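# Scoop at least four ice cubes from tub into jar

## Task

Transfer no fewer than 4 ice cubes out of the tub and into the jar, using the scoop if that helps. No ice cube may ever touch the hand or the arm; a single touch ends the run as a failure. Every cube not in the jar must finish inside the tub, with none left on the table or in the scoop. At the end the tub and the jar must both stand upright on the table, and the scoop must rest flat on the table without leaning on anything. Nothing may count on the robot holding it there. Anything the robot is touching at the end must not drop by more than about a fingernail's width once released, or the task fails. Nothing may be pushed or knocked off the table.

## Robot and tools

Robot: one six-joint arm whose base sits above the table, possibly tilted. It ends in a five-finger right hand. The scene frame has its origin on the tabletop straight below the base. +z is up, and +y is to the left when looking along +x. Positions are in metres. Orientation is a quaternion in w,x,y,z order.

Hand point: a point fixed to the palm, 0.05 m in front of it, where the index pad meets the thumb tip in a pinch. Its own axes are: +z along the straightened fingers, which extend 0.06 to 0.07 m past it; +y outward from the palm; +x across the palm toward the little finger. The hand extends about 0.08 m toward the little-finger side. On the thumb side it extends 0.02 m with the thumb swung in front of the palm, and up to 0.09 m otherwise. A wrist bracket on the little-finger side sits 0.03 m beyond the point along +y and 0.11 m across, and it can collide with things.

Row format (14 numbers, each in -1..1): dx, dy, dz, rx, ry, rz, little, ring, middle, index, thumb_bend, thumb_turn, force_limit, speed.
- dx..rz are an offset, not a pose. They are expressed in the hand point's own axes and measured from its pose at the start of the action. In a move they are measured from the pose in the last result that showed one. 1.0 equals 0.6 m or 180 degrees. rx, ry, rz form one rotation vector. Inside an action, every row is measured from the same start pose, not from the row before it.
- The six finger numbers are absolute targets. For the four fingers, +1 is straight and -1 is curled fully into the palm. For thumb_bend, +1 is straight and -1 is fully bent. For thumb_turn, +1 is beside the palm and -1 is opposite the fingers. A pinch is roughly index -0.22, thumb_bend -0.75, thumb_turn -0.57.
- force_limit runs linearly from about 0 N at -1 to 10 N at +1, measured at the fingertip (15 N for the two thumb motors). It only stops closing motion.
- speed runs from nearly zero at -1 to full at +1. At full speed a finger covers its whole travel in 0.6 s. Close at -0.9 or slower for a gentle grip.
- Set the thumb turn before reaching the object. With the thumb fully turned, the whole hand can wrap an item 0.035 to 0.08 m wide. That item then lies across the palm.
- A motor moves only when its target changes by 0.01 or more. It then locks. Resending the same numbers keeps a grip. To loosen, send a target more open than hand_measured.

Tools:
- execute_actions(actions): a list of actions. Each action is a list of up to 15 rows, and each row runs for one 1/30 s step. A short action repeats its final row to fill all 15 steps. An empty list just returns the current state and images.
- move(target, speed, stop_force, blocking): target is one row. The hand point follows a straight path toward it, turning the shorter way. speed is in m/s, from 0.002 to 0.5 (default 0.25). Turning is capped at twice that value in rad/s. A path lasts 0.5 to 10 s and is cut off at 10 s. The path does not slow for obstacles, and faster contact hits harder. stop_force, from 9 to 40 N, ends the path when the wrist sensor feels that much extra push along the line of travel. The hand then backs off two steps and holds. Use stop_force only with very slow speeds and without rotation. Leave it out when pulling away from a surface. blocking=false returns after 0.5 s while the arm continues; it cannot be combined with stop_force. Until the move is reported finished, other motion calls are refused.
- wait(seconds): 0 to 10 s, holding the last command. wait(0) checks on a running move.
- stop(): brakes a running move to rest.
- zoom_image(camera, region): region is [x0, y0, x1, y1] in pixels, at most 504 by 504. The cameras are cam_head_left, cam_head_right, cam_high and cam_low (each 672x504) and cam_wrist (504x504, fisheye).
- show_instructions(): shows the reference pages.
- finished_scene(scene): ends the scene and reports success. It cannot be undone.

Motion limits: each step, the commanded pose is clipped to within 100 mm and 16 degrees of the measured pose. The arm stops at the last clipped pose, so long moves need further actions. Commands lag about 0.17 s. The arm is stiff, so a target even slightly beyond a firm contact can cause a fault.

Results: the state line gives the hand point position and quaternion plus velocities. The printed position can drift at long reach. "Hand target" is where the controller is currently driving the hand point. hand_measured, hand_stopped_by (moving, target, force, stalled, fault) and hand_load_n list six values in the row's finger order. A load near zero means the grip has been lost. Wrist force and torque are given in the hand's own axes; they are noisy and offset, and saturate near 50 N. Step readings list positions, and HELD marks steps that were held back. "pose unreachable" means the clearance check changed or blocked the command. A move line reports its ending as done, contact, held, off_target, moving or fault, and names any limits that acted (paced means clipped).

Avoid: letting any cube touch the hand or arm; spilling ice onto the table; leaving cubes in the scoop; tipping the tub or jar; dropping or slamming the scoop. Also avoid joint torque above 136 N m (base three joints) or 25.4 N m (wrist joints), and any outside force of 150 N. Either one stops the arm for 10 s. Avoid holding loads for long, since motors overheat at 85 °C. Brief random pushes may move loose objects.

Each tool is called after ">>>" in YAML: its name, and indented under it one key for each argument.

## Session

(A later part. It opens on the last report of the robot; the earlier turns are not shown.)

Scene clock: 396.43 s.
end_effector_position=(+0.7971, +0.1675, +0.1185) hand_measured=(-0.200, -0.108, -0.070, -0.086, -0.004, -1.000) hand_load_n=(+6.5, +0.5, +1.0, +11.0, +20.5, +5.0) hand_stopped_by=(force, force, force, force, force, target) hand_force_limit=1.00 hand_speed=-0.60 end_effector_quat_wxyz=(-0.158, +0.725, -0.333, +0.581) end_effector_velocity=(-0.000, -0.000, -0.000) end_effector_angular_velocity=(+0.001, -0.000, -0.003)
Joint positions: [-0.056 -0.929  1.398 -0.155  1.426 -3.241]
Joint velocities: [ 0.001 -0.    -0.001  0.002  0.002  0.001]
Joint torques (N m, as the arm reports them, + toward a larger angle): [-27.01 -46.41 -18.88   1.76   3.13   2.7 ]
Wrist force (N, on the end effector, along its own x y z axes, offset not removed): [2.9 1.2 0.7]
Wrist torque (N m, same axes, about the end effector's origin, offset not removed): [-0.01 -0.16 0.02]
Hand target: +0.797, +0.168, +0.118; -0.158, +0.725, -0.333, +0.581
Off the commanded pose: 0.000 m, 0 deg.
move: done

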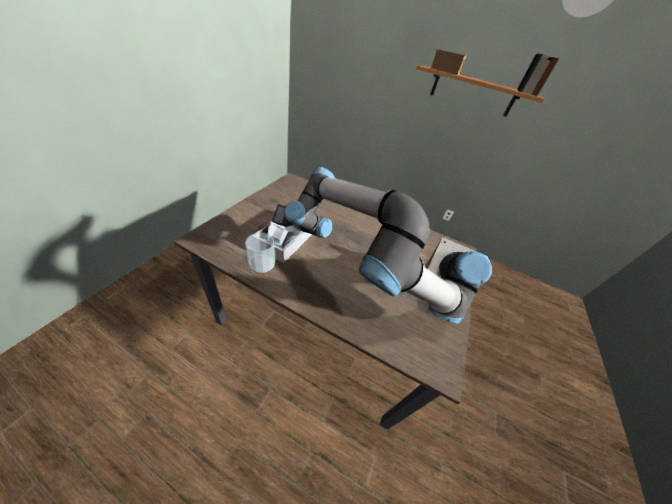

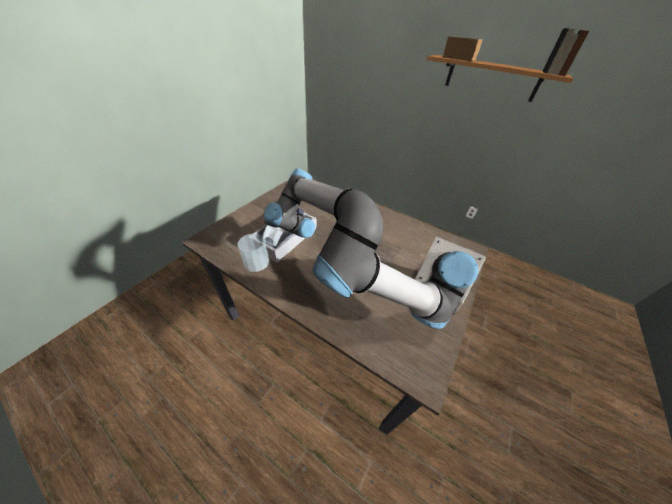

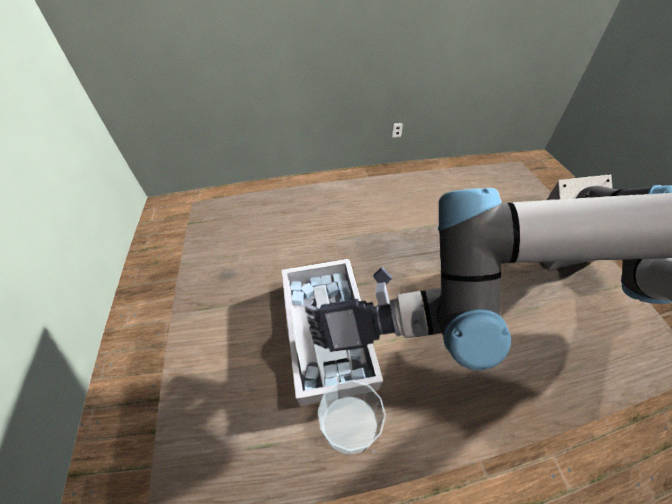

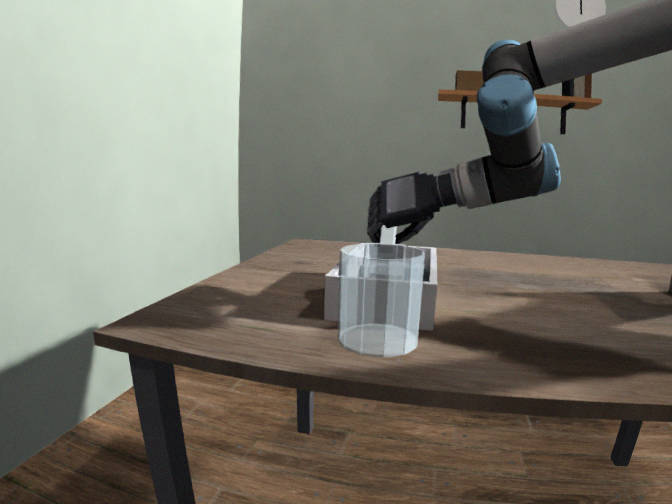

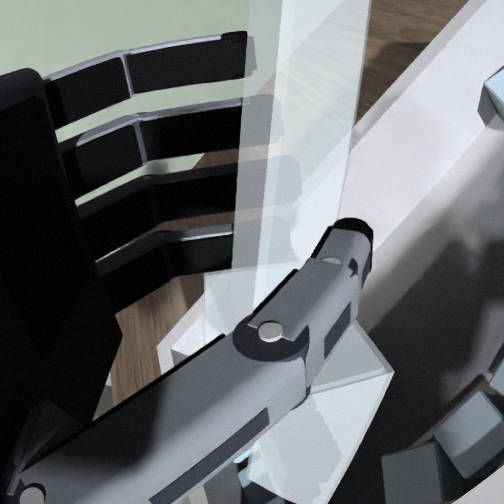

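>>> move:
  target: [-0.001,0.059,0.0165,0.0067,-0.03,0.107,-1,-1,-1,-1,-1,-1,1,-0.6]
  speed: 0.05

>>> move:
  target: [0.029,0.015,0.002,0.01,-0.044,0.16,-1,-1,-1,-1,-1,-1,1,-0.6]
  speed: 0.06

>>> move:
  target: [-0.007,-0.175,-0.048,0,0,0,-1,-1,-1,-1,-1,-1,1,-0.6]
  speed: 0.06

>>> zoom_image:
  camera: "cam_high"
  region: [240,240,460,460]

Scene clock: 411.33 s.
end_effector_position=(+0.7959, +0.1406, +0.0935) hand_measured=(-0.200, -0.108, -0.070, -0.086, -0.004, -1.000) hand_load_n=(+6.5, +0.5, +1.0, +11.5, +20.5, +5.0) hand_stopped_by=(force, force, force, force, force, target) hand_force_limit=1.00 hand_speed=-0.60 end_effector_quat_wxyz=(-0.276, +0.684, -0.436, +0.516) end_effector_velocity=(-0.000, +0.001, -0.001) end_effector_angular_velocity=(+0.008, +0.000, +0.001)
Joint positions: [-0.13  -0.877  1.474 -0.305  1.263 -2.921]
Joint velocities: [-0.     0.001  0.001 -0.004 -0.004  0.008]
Joint torques (N m, as the arm reports them, + toward a larger angle): [-45.45 -18.63  -5.58  -2.95  -1.34   2.53]
Wrist force (N, on the end effector, along its own x y z axes, offset not removed): [-0.2 3.6 0.4]
Wrist torque (N m, same axes, about the end effector's origin, offset not removed): [0.16 0.05 -0.13]
Hand target: +0.796, +0.141, +0.093; -0.276, +0.684, -0.436, +0.516
Off the commanded pose: 0.000 m, 0 deg.
move: done

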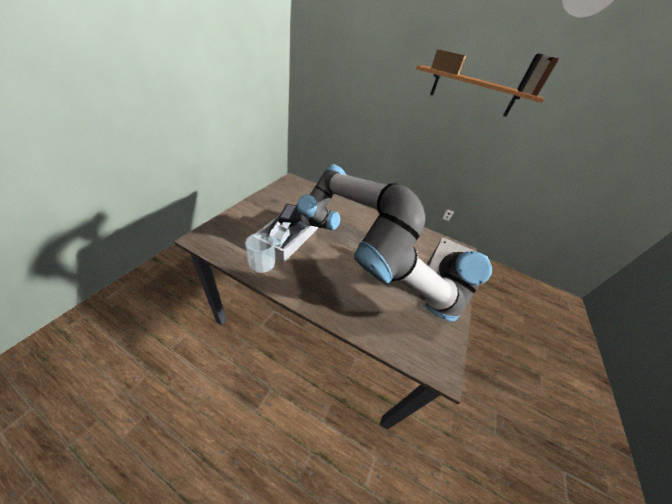

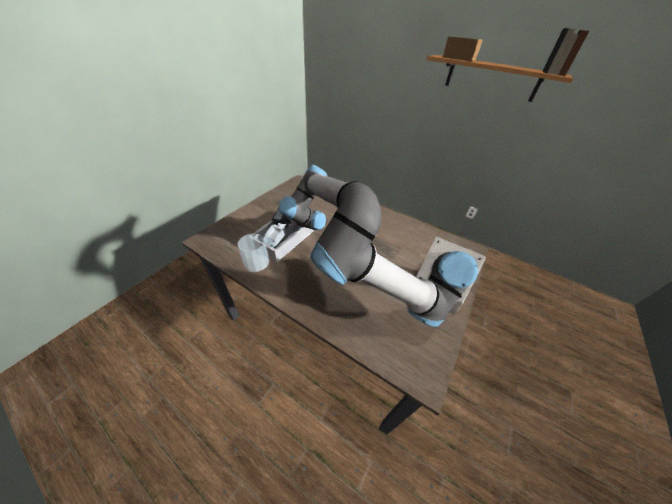

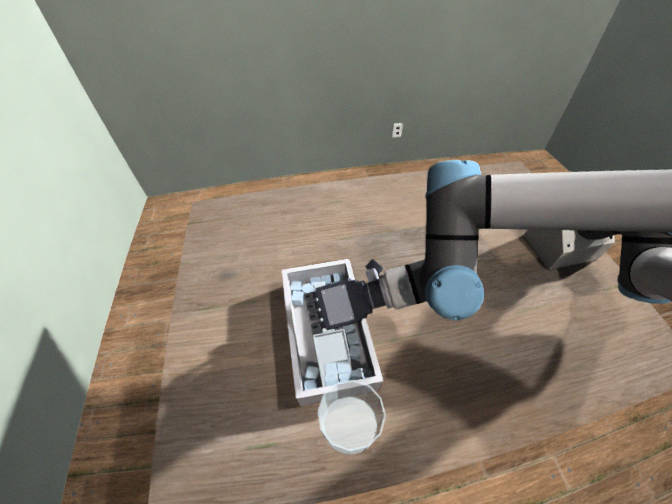

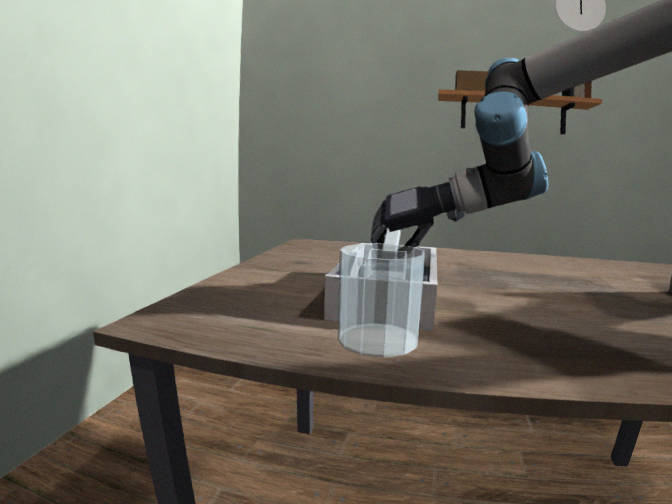

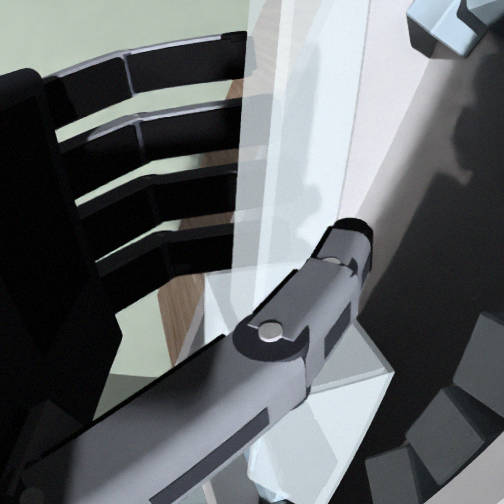

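Scene clock: 415.97 s.
end_effector_position=(+0.7957, +0.1209, +0.0937) hand_measured=(-0.200, -0.108, -0.070, -0.086, -0.004, -1.000) hand_load_n=(+6.5, +0.5, +1.0, +11.0, +20.5, +5.0) hand_stopped_by=(force, force, force, force, force, target) hand_force_limit=1.00 hand_speed=-0.60 end_effector_quat_wxyz=(-0.435, +0.584, -0.564, +0.390) end_effector_velocity=(+0.000, +0.001, +0.000) end_effector_angular_velocity=(+0.008, -0.001, +0.001)
Joint positions: [-0.228 -0.803  1.543 -0.536  1.061 -2.406]
Joint velocities: [-0.     0.001  0.    -0.005 -0.002  0.009]
Joint torques (N m, as the arm reports them, + toward a larger angle): [-48.02 -18.93  -4.8   -3.    -1.32   2.7 ]
Wrist force (N, on the end effector, along its own x y z axes, offset not removed): [-1.1 6.7 3.3]
Wrist torque (N m, same axes, about the end effector's origin, offset not removed): [0.64 0.04 0.01]
Hand target: +0.796, +0.121, +0.094; -0.435, +0.584, -0.564, +0.390
Off the commanded pose: 0.000 m, 0 deg.
move: done

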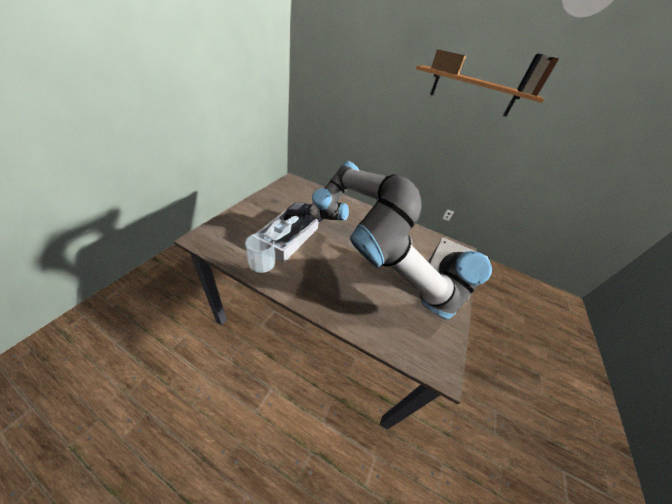

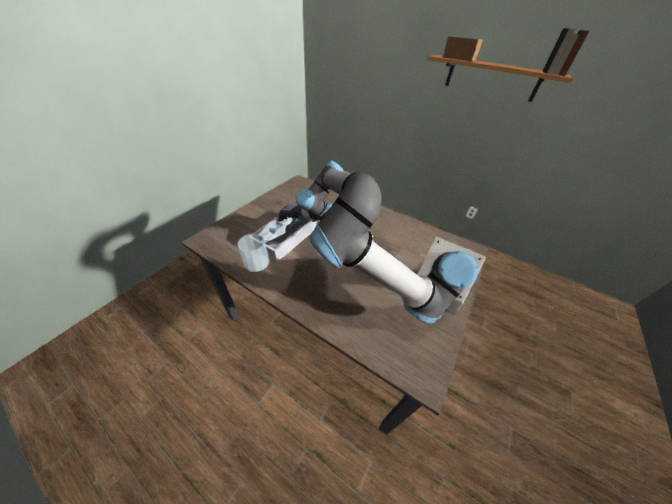

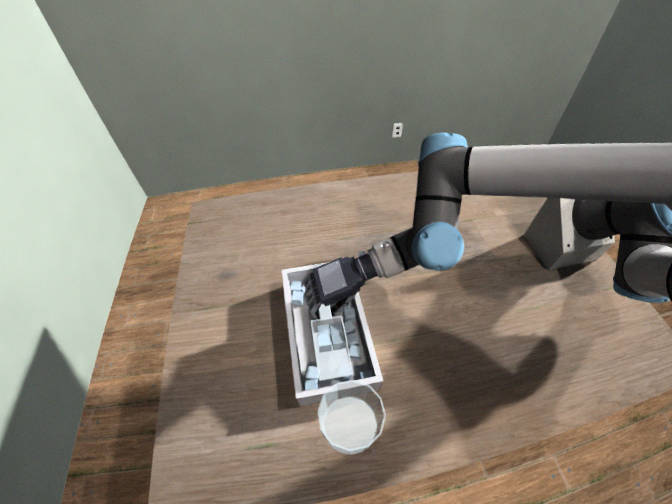

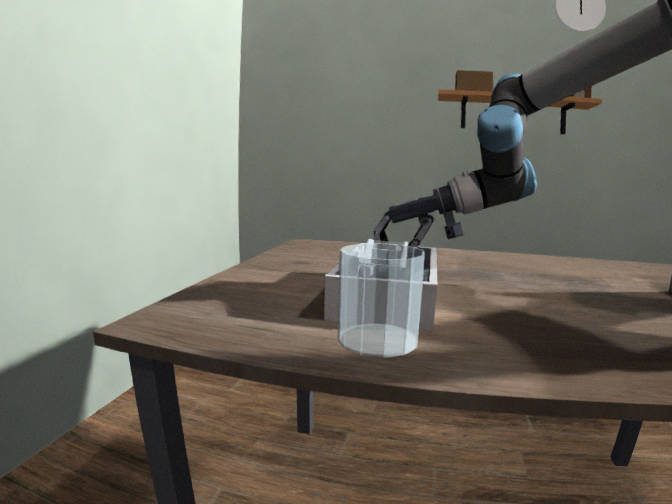

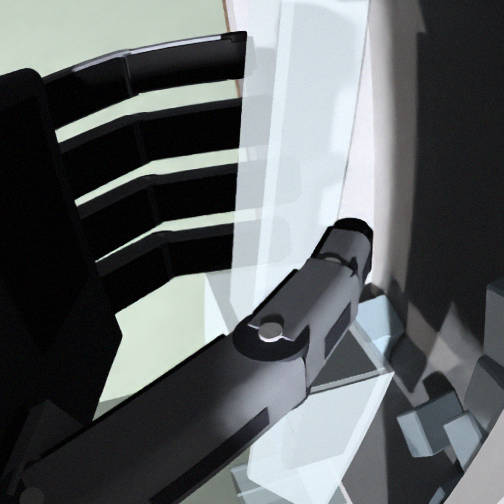

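Scene clock: 418.17 s.
end_effector_position=(+0.8019, +0.1215, +0.2024) hand_measured=(-0.200, -0.108, -0.070, -0.086, -0.004, -1.000) hand_load_n=(+6.5, +0.5, +1.0, +11.0, +20.5, +5.0) hand_stopped_by=(force, force, force, force, force, target) hand_force_limit=1.00 hand_speed=-0.60 end_effector_quat_wxyz=(-0.435, +0.584, -0.564, +0.390) end_effector_velocity=(+0.000, +0.000, +0.001) end_effector_angular_velocity=(+0.001, -0.000, -0.000)
Joint positions: [-0.353 -0.888  1.458 -0.349  0.938 -2.437]
Joint velocities: [-0.002 -0.001 -0.001  0.002 -0.001  0.001]
Joint torques (N m, as the arm reports them, + toward a larger angle): [-47.69 -43.95 -21.68   1.28  -1.48  -2.69]
Wrist force (N, on the end effector, along its own x y z axes, offset not removed): [0.5 3.9 3.0]
Wrist torque (N m, same axes, about the end effector's origin, offset not removed): [0.10 -0.08 0.01]
Hand target: +0.802, +0.122, +0.203; -0.435, +0.584, -0.564, +0.390
Off the commanded pose: 0.000 m, 0 deg.
move: done

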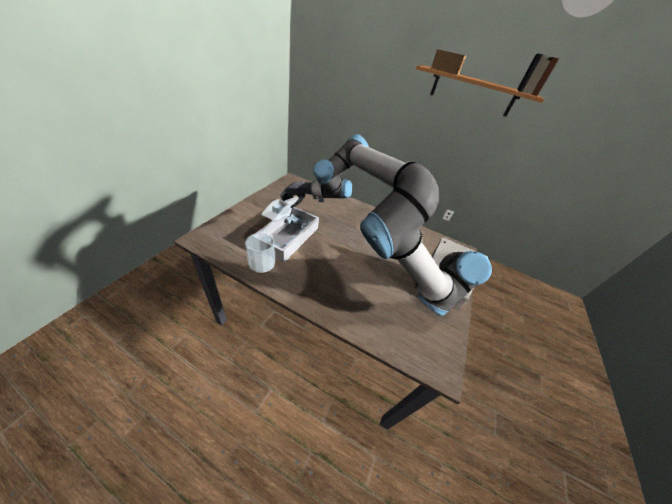

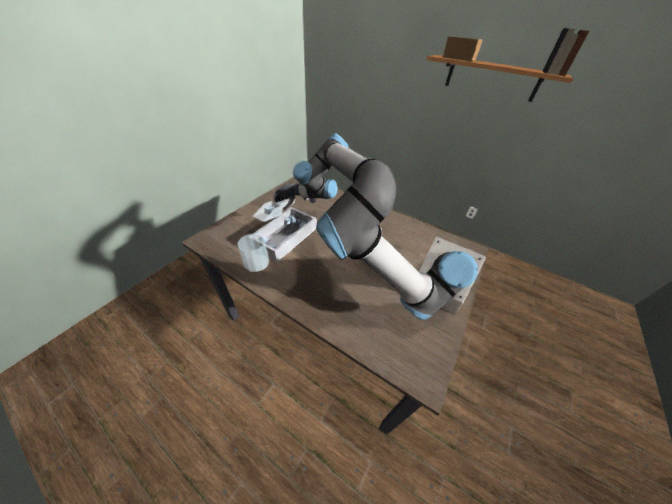

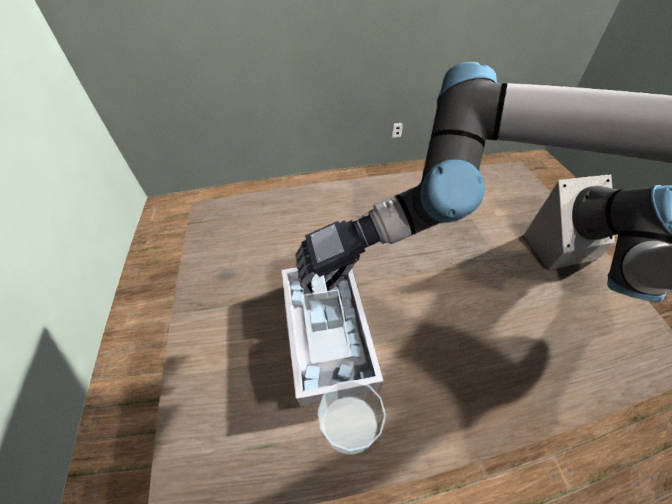

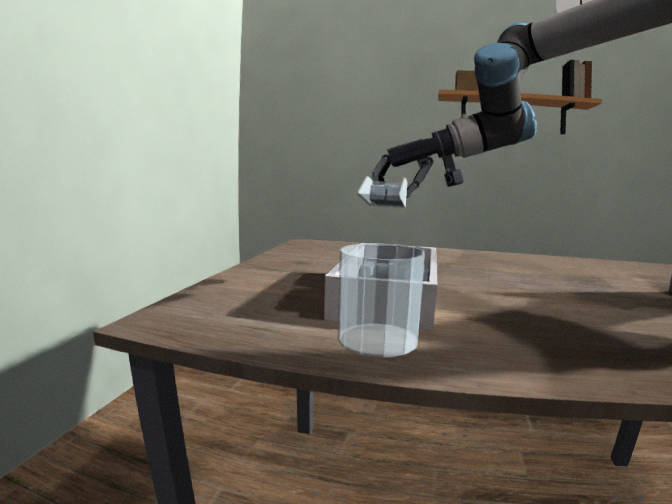

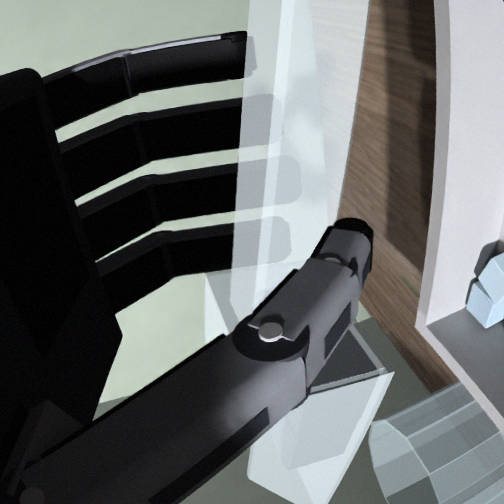

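Region (240, 240, 460, 460) of cam_high's 672x504 image, scaled by 2.291, with more detail than that image has.

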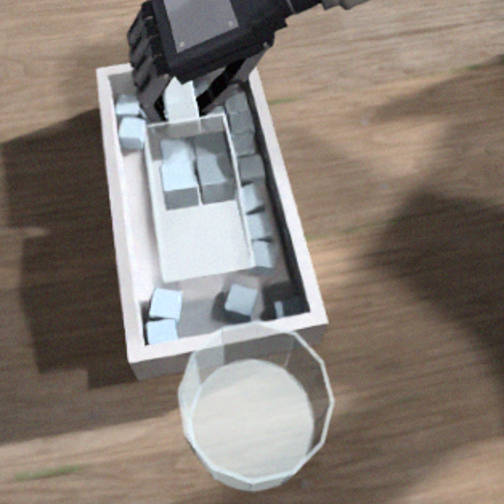

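>>> move:
  target: [-0.127,0.012,-0.0265,0,0,0,-1,-1,-1,-1,-1,-1,1,-0.6]
  speed: 0.06

Scene clock: 427.60 s.
end_effector_position=(+0.7800, +0.1966, +0.2034) hand_measured=(-0.200, -0.108, -0.070, -0.086, -0.004, -1.000) hand_load_n=(+6.5, +0.5, +1.0, +11.0, +20.5, +5.0) hand_stopped_by=(force, force, force, force, force, target) hand_force_limit=1.00 hand_speed=-0.60 end_effector_quat_wxyz=(-0.435, +0.584, -0.564, +0.390) end_effector_velocity=(-0.000, +0.000, -0.000) end_effector_angular_velocity=(-0.000, +0.000, -0.001)
Joint positions: [-0.278 -1.011  1.511 -0.29   1.012 -2.417]
Joint velocities: [ 0.001 -0.001  0.001  0.001  0.002  0.   ]
Joint torques (N m, as the arm reports them, + toward a larger angle): [-28.55 -41.12  -7.1    1.45   3.66   2.81]
Wrist force (N, on the end effector, along its own x y z axes, offset not removed): [0.8 -0.1 3.8]
Wrist torque (N m, same axes, about the end effector's origin, offset not removed): [-0.31 -0.22 -0.06]
Hand target: +0.780, +0.197, +0.203; -0.435, +0.584, -0.564, +0.390
Off the commanded pose: 0.000 m, 0 deg.
move: done

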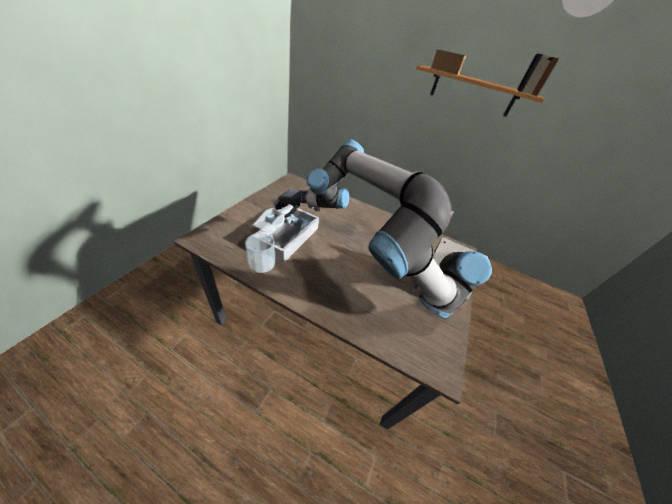

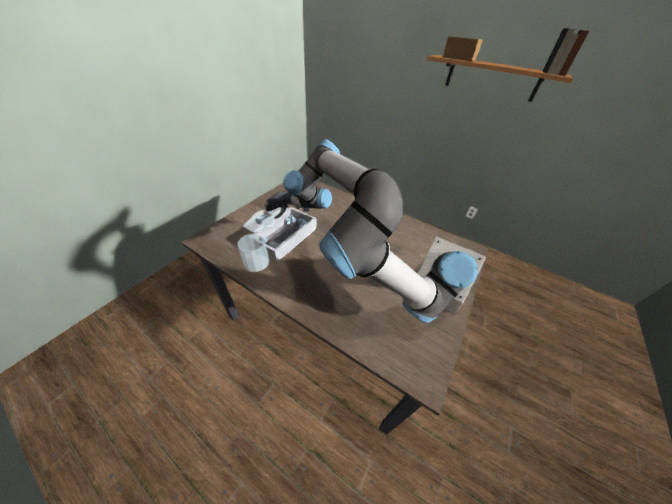

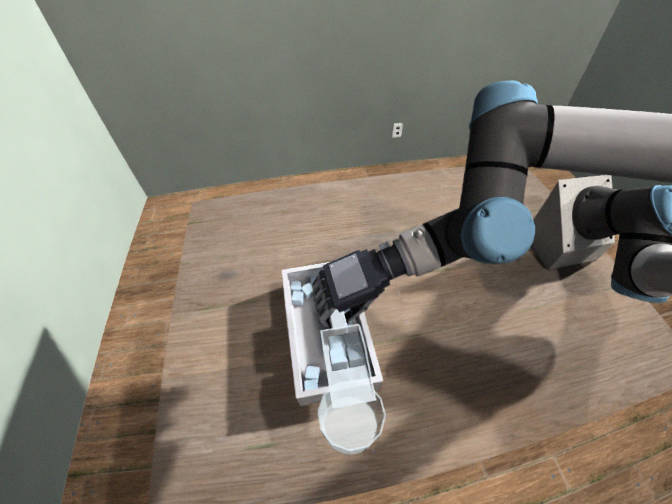

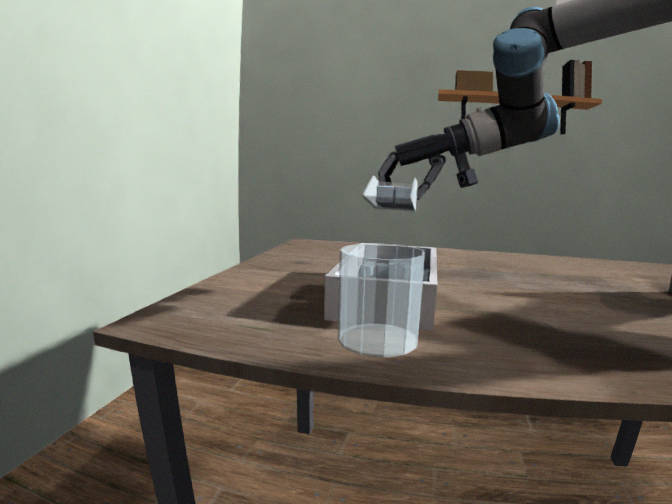

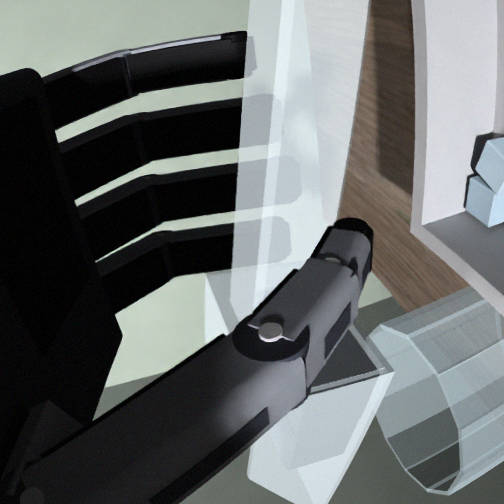

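>>> move:
  target: [-0.029,-0.003,0.014,-0.012,0.052,-0.187,-1,-1,-1,-1,-1,-1,1,-0.6]
  speed: 0.05

>>> zoom_image:
  camera: "cam_low"
  region: [280,160,500,380]

Scene clock: 439.40 s.
end_effector_position=(+0.7875, +0.2145, +0.2032) hand_measured=(-0.200, -0.108, -0.070, -0.086, -0.004, -1.000) hand_load_n=(+6.5, +0.5, +1.0, +11.0, +20.5, +5.0) hand_stopped_by=(force, force, force, force, force, target) hand_force_limit=1.00 hand_speed=-0.60 end_effector_quat_wxyz=(-0.246, +0.697, -0.411, +0.534) end_effector_velocity=(+0.001, -0.000, +0.001) end_effector_angular_velocity=(-0.006, -0.001, -0.001)
Joint positions: [-0.16  -1.039  1.36  -0.015  1.258 -3.019]
Joint velocities: [ 0.001  0.001 -0.003  0.002  0.004 -0.005]
Joint torques (N m, as the arm reports them, + toward a larger angle): [-28.45 -41.07 -20.88   1.84   3.45  -2.58]
Wrist force (N, on the end effector, along its own x y z axes, offset not removed): [-0.5 1.1 -0.4]
Wrist torque (N m, same axes, about the end effector's origin, offset not removed): [0.11 0.20 0.03]
Hand target: +0.787, +0.215, +0.203; -0.246, +0.697, -0.411, +0.534
Off the commanded pose: 0.000 m, 0 deg.
move: done

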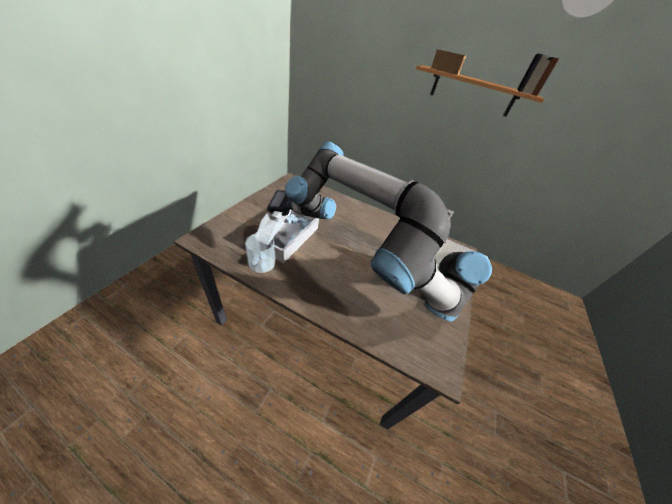

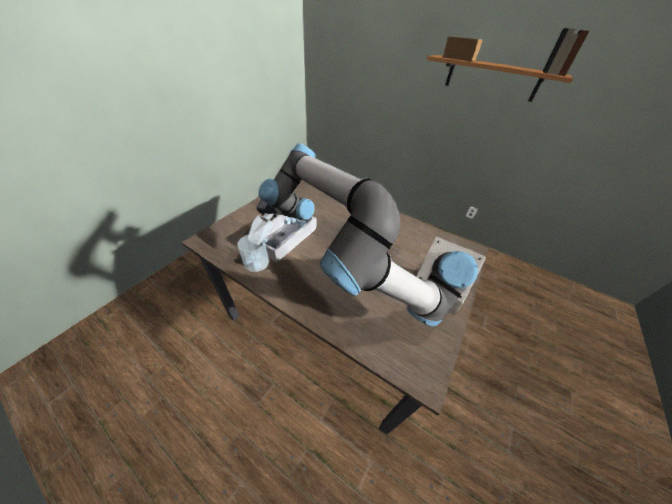

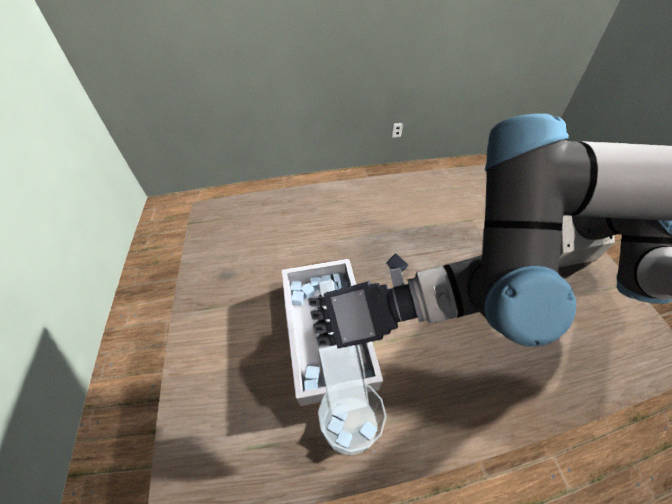

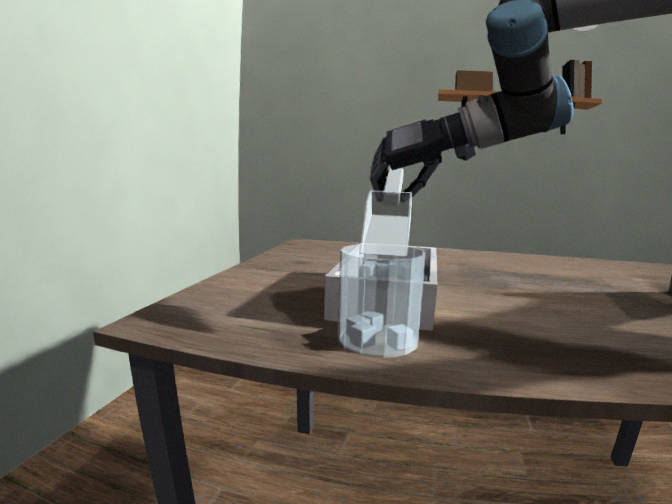

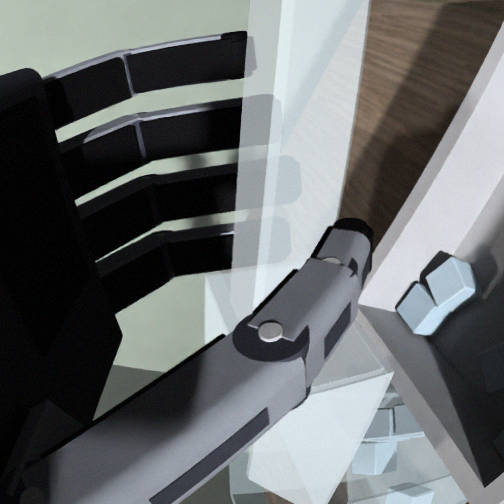

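Region (280, 160, 500, 380) of cam_low's 672x504 image, scaled by 2.291, with more detail than that image has.

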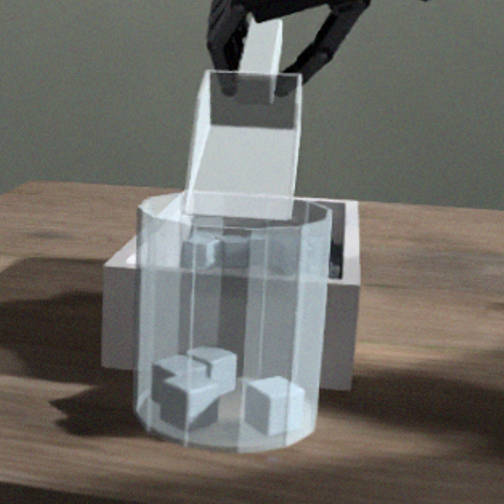

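>>> move:
  target: [0,0,0,0.008,-0.037,0.134,-1,-1,-1,-1,-1,-1,1,-0.6]
  speed: 0.15

>>> move:
  target: [0.1,0.1,-0.3,0,0,0,-1,-1,-1,-1,-1,-1,1,-0.6]
  speed: 0.15

>>> move:
  target: [-0.036,0.254,0.073,0,0,0,-1,-1,-1,-1,-1,-1,1,-0.6]
  speed: 0.1

Scene clock: 447.13 s.
end_effector_position=(+0.7875, +0.2145, +0.2031) hand_measured=(-0.200, -0.108, -0.070, -0.086, -0.004, -1.000) hand_load_n=(+6.5, +0.5, +1.0, +11.0, +20.5, +5.0) hand_stopped_by=(force, force, force, force, force, target) hand_force_limit=1.00 hand_speed=-0.60 end_effector_quat_wxyz=(-0.384, +0.622, -0.526, +0.435) end_effector_velocity=(-0.000, -0.000, -0.001) end_effector_angular_velocity=(+0.006, +0.000, +0.000)
Joint positions: [-0.232 -1.021  1.435 -0.166  1.088 -2.594]
Joint velocities: [-0.001  0.001  0.002 -0.005 -0.003  0.006]
Joint torques (N m, as the arm reports them, + toward a larger angle): [-44.83 -13.99  -6.6   -2.91  -1.41   2.86]
Wrist force (N, on the end effector, along its own x y z axes, offset not removed): [0.6 5.5 1.0]
Wrist torque (N m, same axes, about the end effector's origin, offset not removed): [0.69 -0.04 0.19]
Hand target: +0.787, +0.214, +0.203; -0.384, +0.622, -0.526, +0.435
Off the commanded pose: 0.000 m, 0 deg.
move: done

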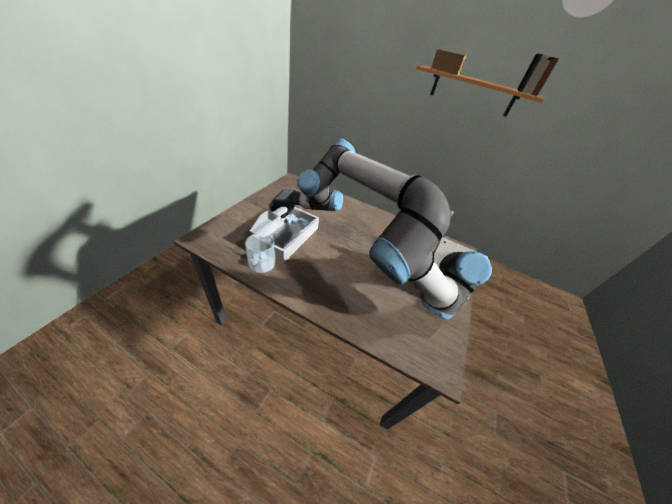

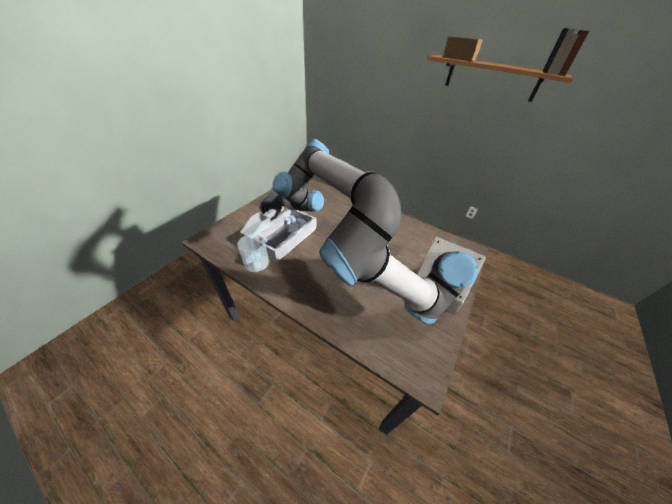

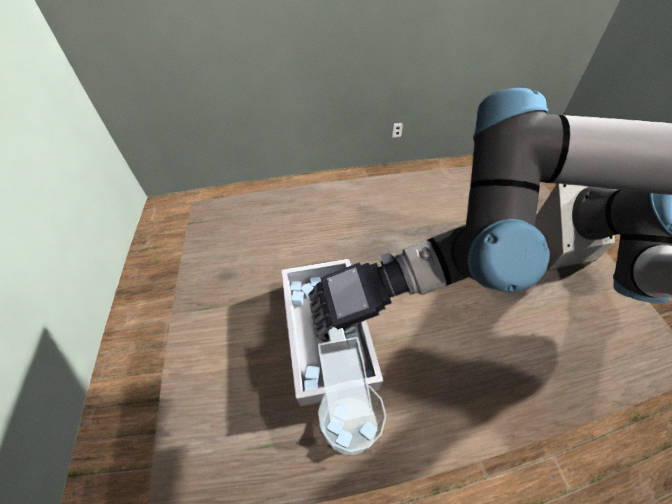

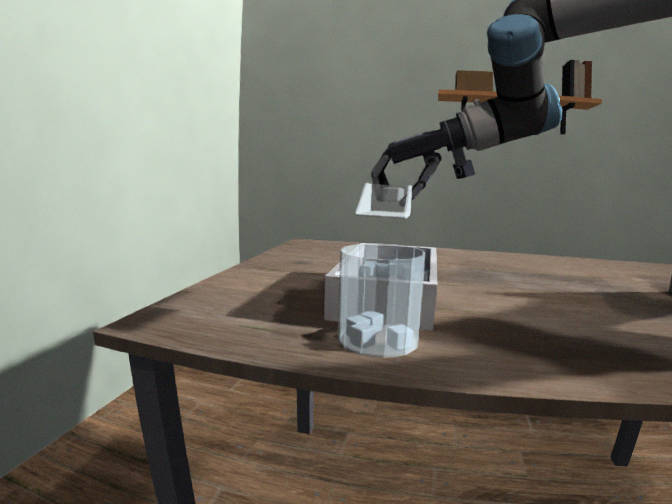

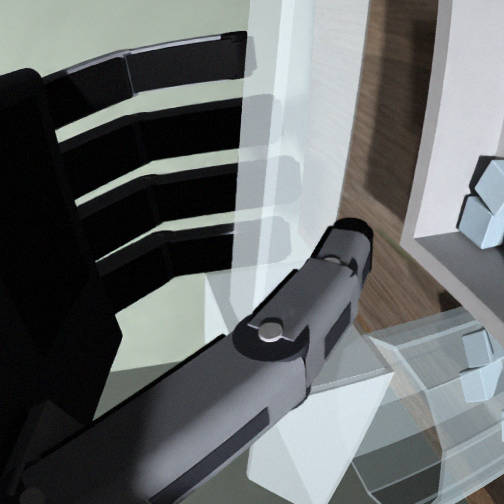

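Scene clock: 448.93 s.
end_effector_position=(+0.6024, +0.1424, +0.2143) hand_measured=(-0.200, -0.108, -0.070, -0.086, -0.004, -1.000) hand_load_n=(+6.5, +0.5, +1.0, +11.0, +20.5, +5.0) hand_stopped_by=(force, force, force, force, force, target) hand_force_limit=1.00 hand_speed=-0.60 end_effector_quat_wxyz=(-0.383, +0.622, -0.526, +0.435) end_effector_velocity=(-0.001, +0.000, -0.001) end_effector_angular_velocity=(-0.001, +0.001, +0.002)
Joint positions: [-0.497 -1.336  2.038 -0.403  0.832 -2.682]
Joint velocities: [-0.    -0.002  0.003 -0.001 -0.003 -0.002]
Joint torques (N m, as the arm reports them, + toward a larger angle): [-33.98 -23.54  -6.97  -3.09  -1.62  -2.54]
Wrist force (N, on the end effector, along its own x y z axes, offset not removed): [-1.5 1.2 0.4]
Wrist torque (N m, same axes, about the end effector's origin, offset not removed): [0.01 0.09 -0.19]
Hand target: +0.602, +0.142, +0.214; -0.383, +0.622, -0.526, +0.435
Off the commanded pose: 0.000 m, 0 deg.
move: done

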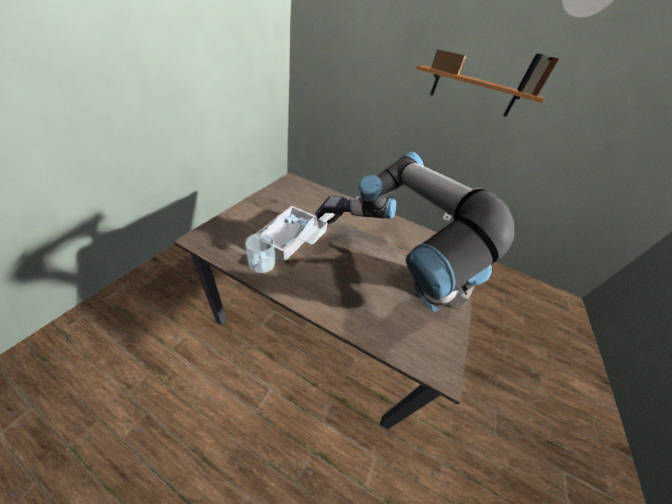

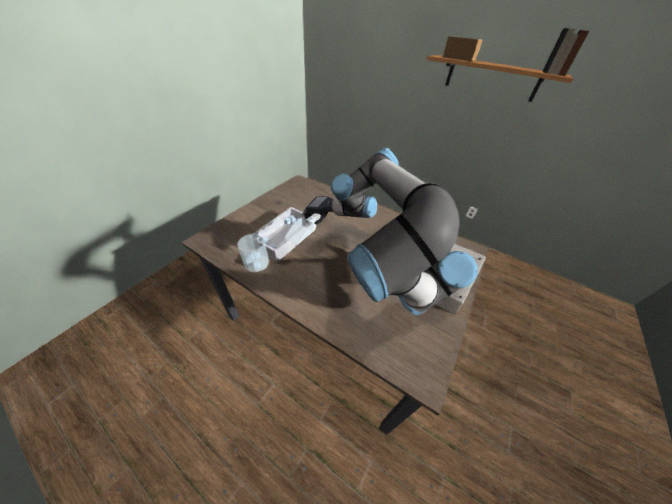

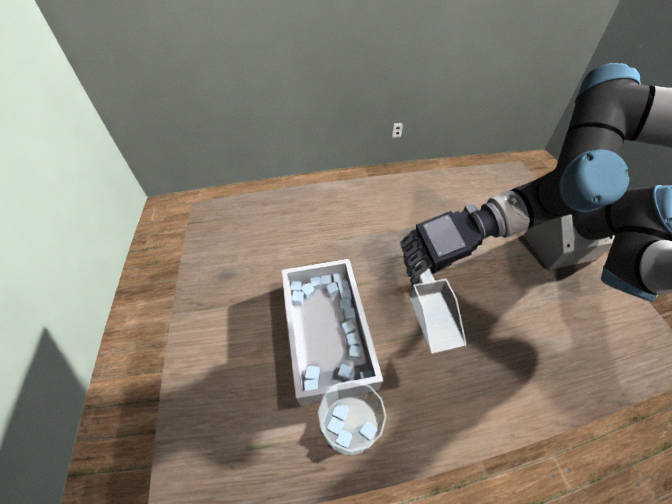

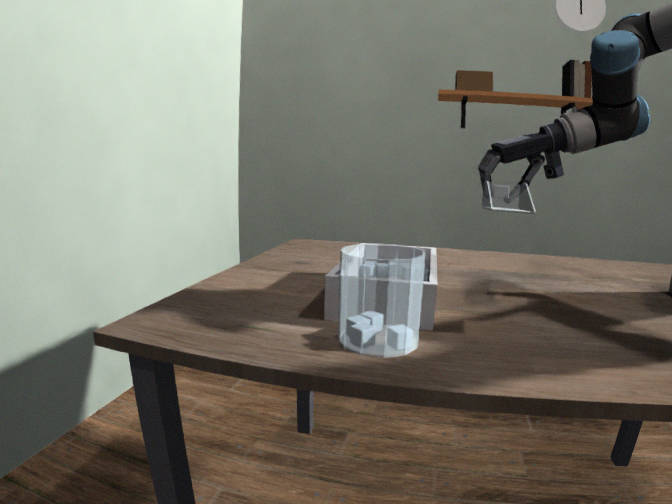

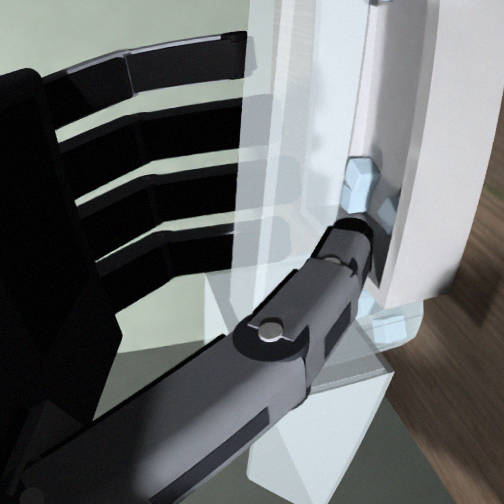

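Scene clock: 450.97 s.
end_effector_position=(+0.5933, +0.1417, +0.0545) hand_measured=(-0.200, -0.108, -0.070, -0.086, -0.004, -1.000) hand_load_n=(+6.5, +0.5, +1.0, +11.0, +20.5, +5.0) hand_stopped_by=(force, force, force, force, force, target) hand_force_limit=1.00 hand_speed=-0.60 end_effector_quat_wxyz=(-0.384, +0.622, -0.526, +0.435) end_effector_velocity=(+0.000, +0.000, -0.001) end_effector_angular_velocity=(+0.000, -0.000, +0.000)
Joint positions: [-0.216 -1.132  2.164 -0.786  1.103 -2.59 ]
Joint velocities: [ 0.003  0.002 -0.001 -0.003  0.003  0.001]
Joint torques (N m, as the arm reports them, + toward a larger angle): [-18.96  -5.85  -6.92  -2.75   3.48   2.85]
Wrist force (N, on the end effector, along its own x y z axes, offset not removed): [1.4 3.2 0.8]
Wrist torque (N m, same axes, about the end effector's origin, offset not removed): [0.29 -0.22 0.09]
Hand target: +0.593, +0.142, +0.054; -0.384, +0.622, -0.526, +0.435
Off the commanded pose: 0.000 m, 0 deg.
move: done

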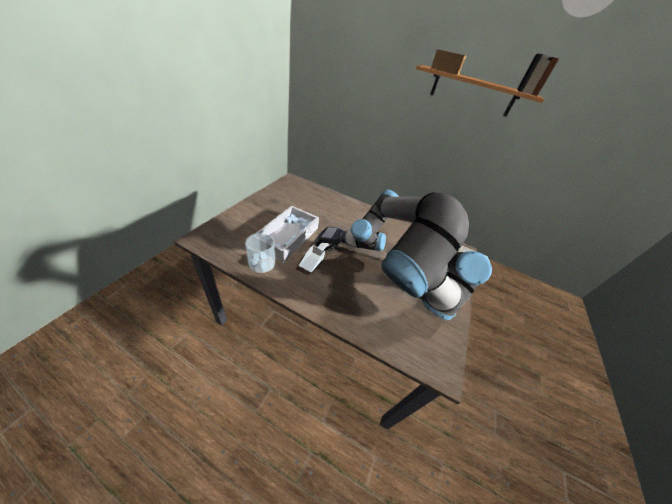

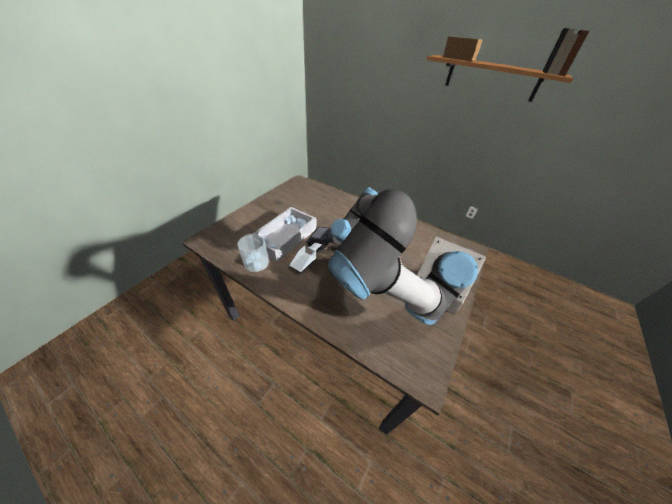

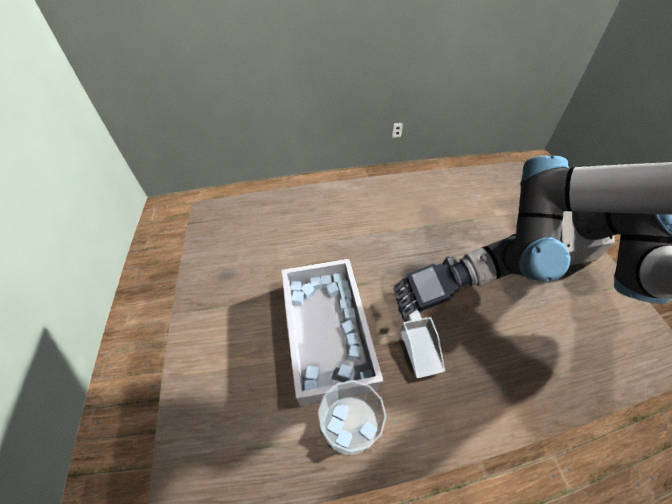

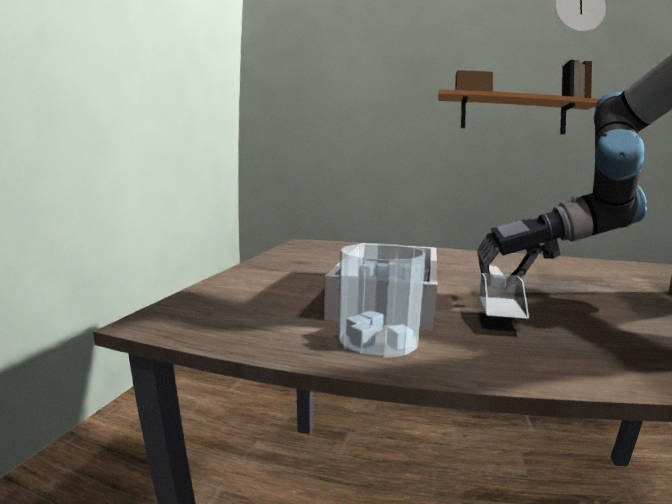

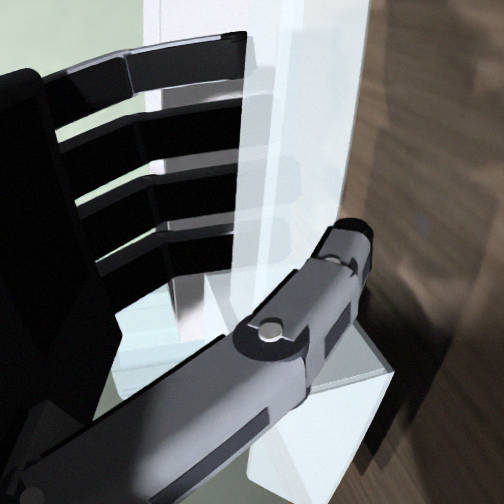

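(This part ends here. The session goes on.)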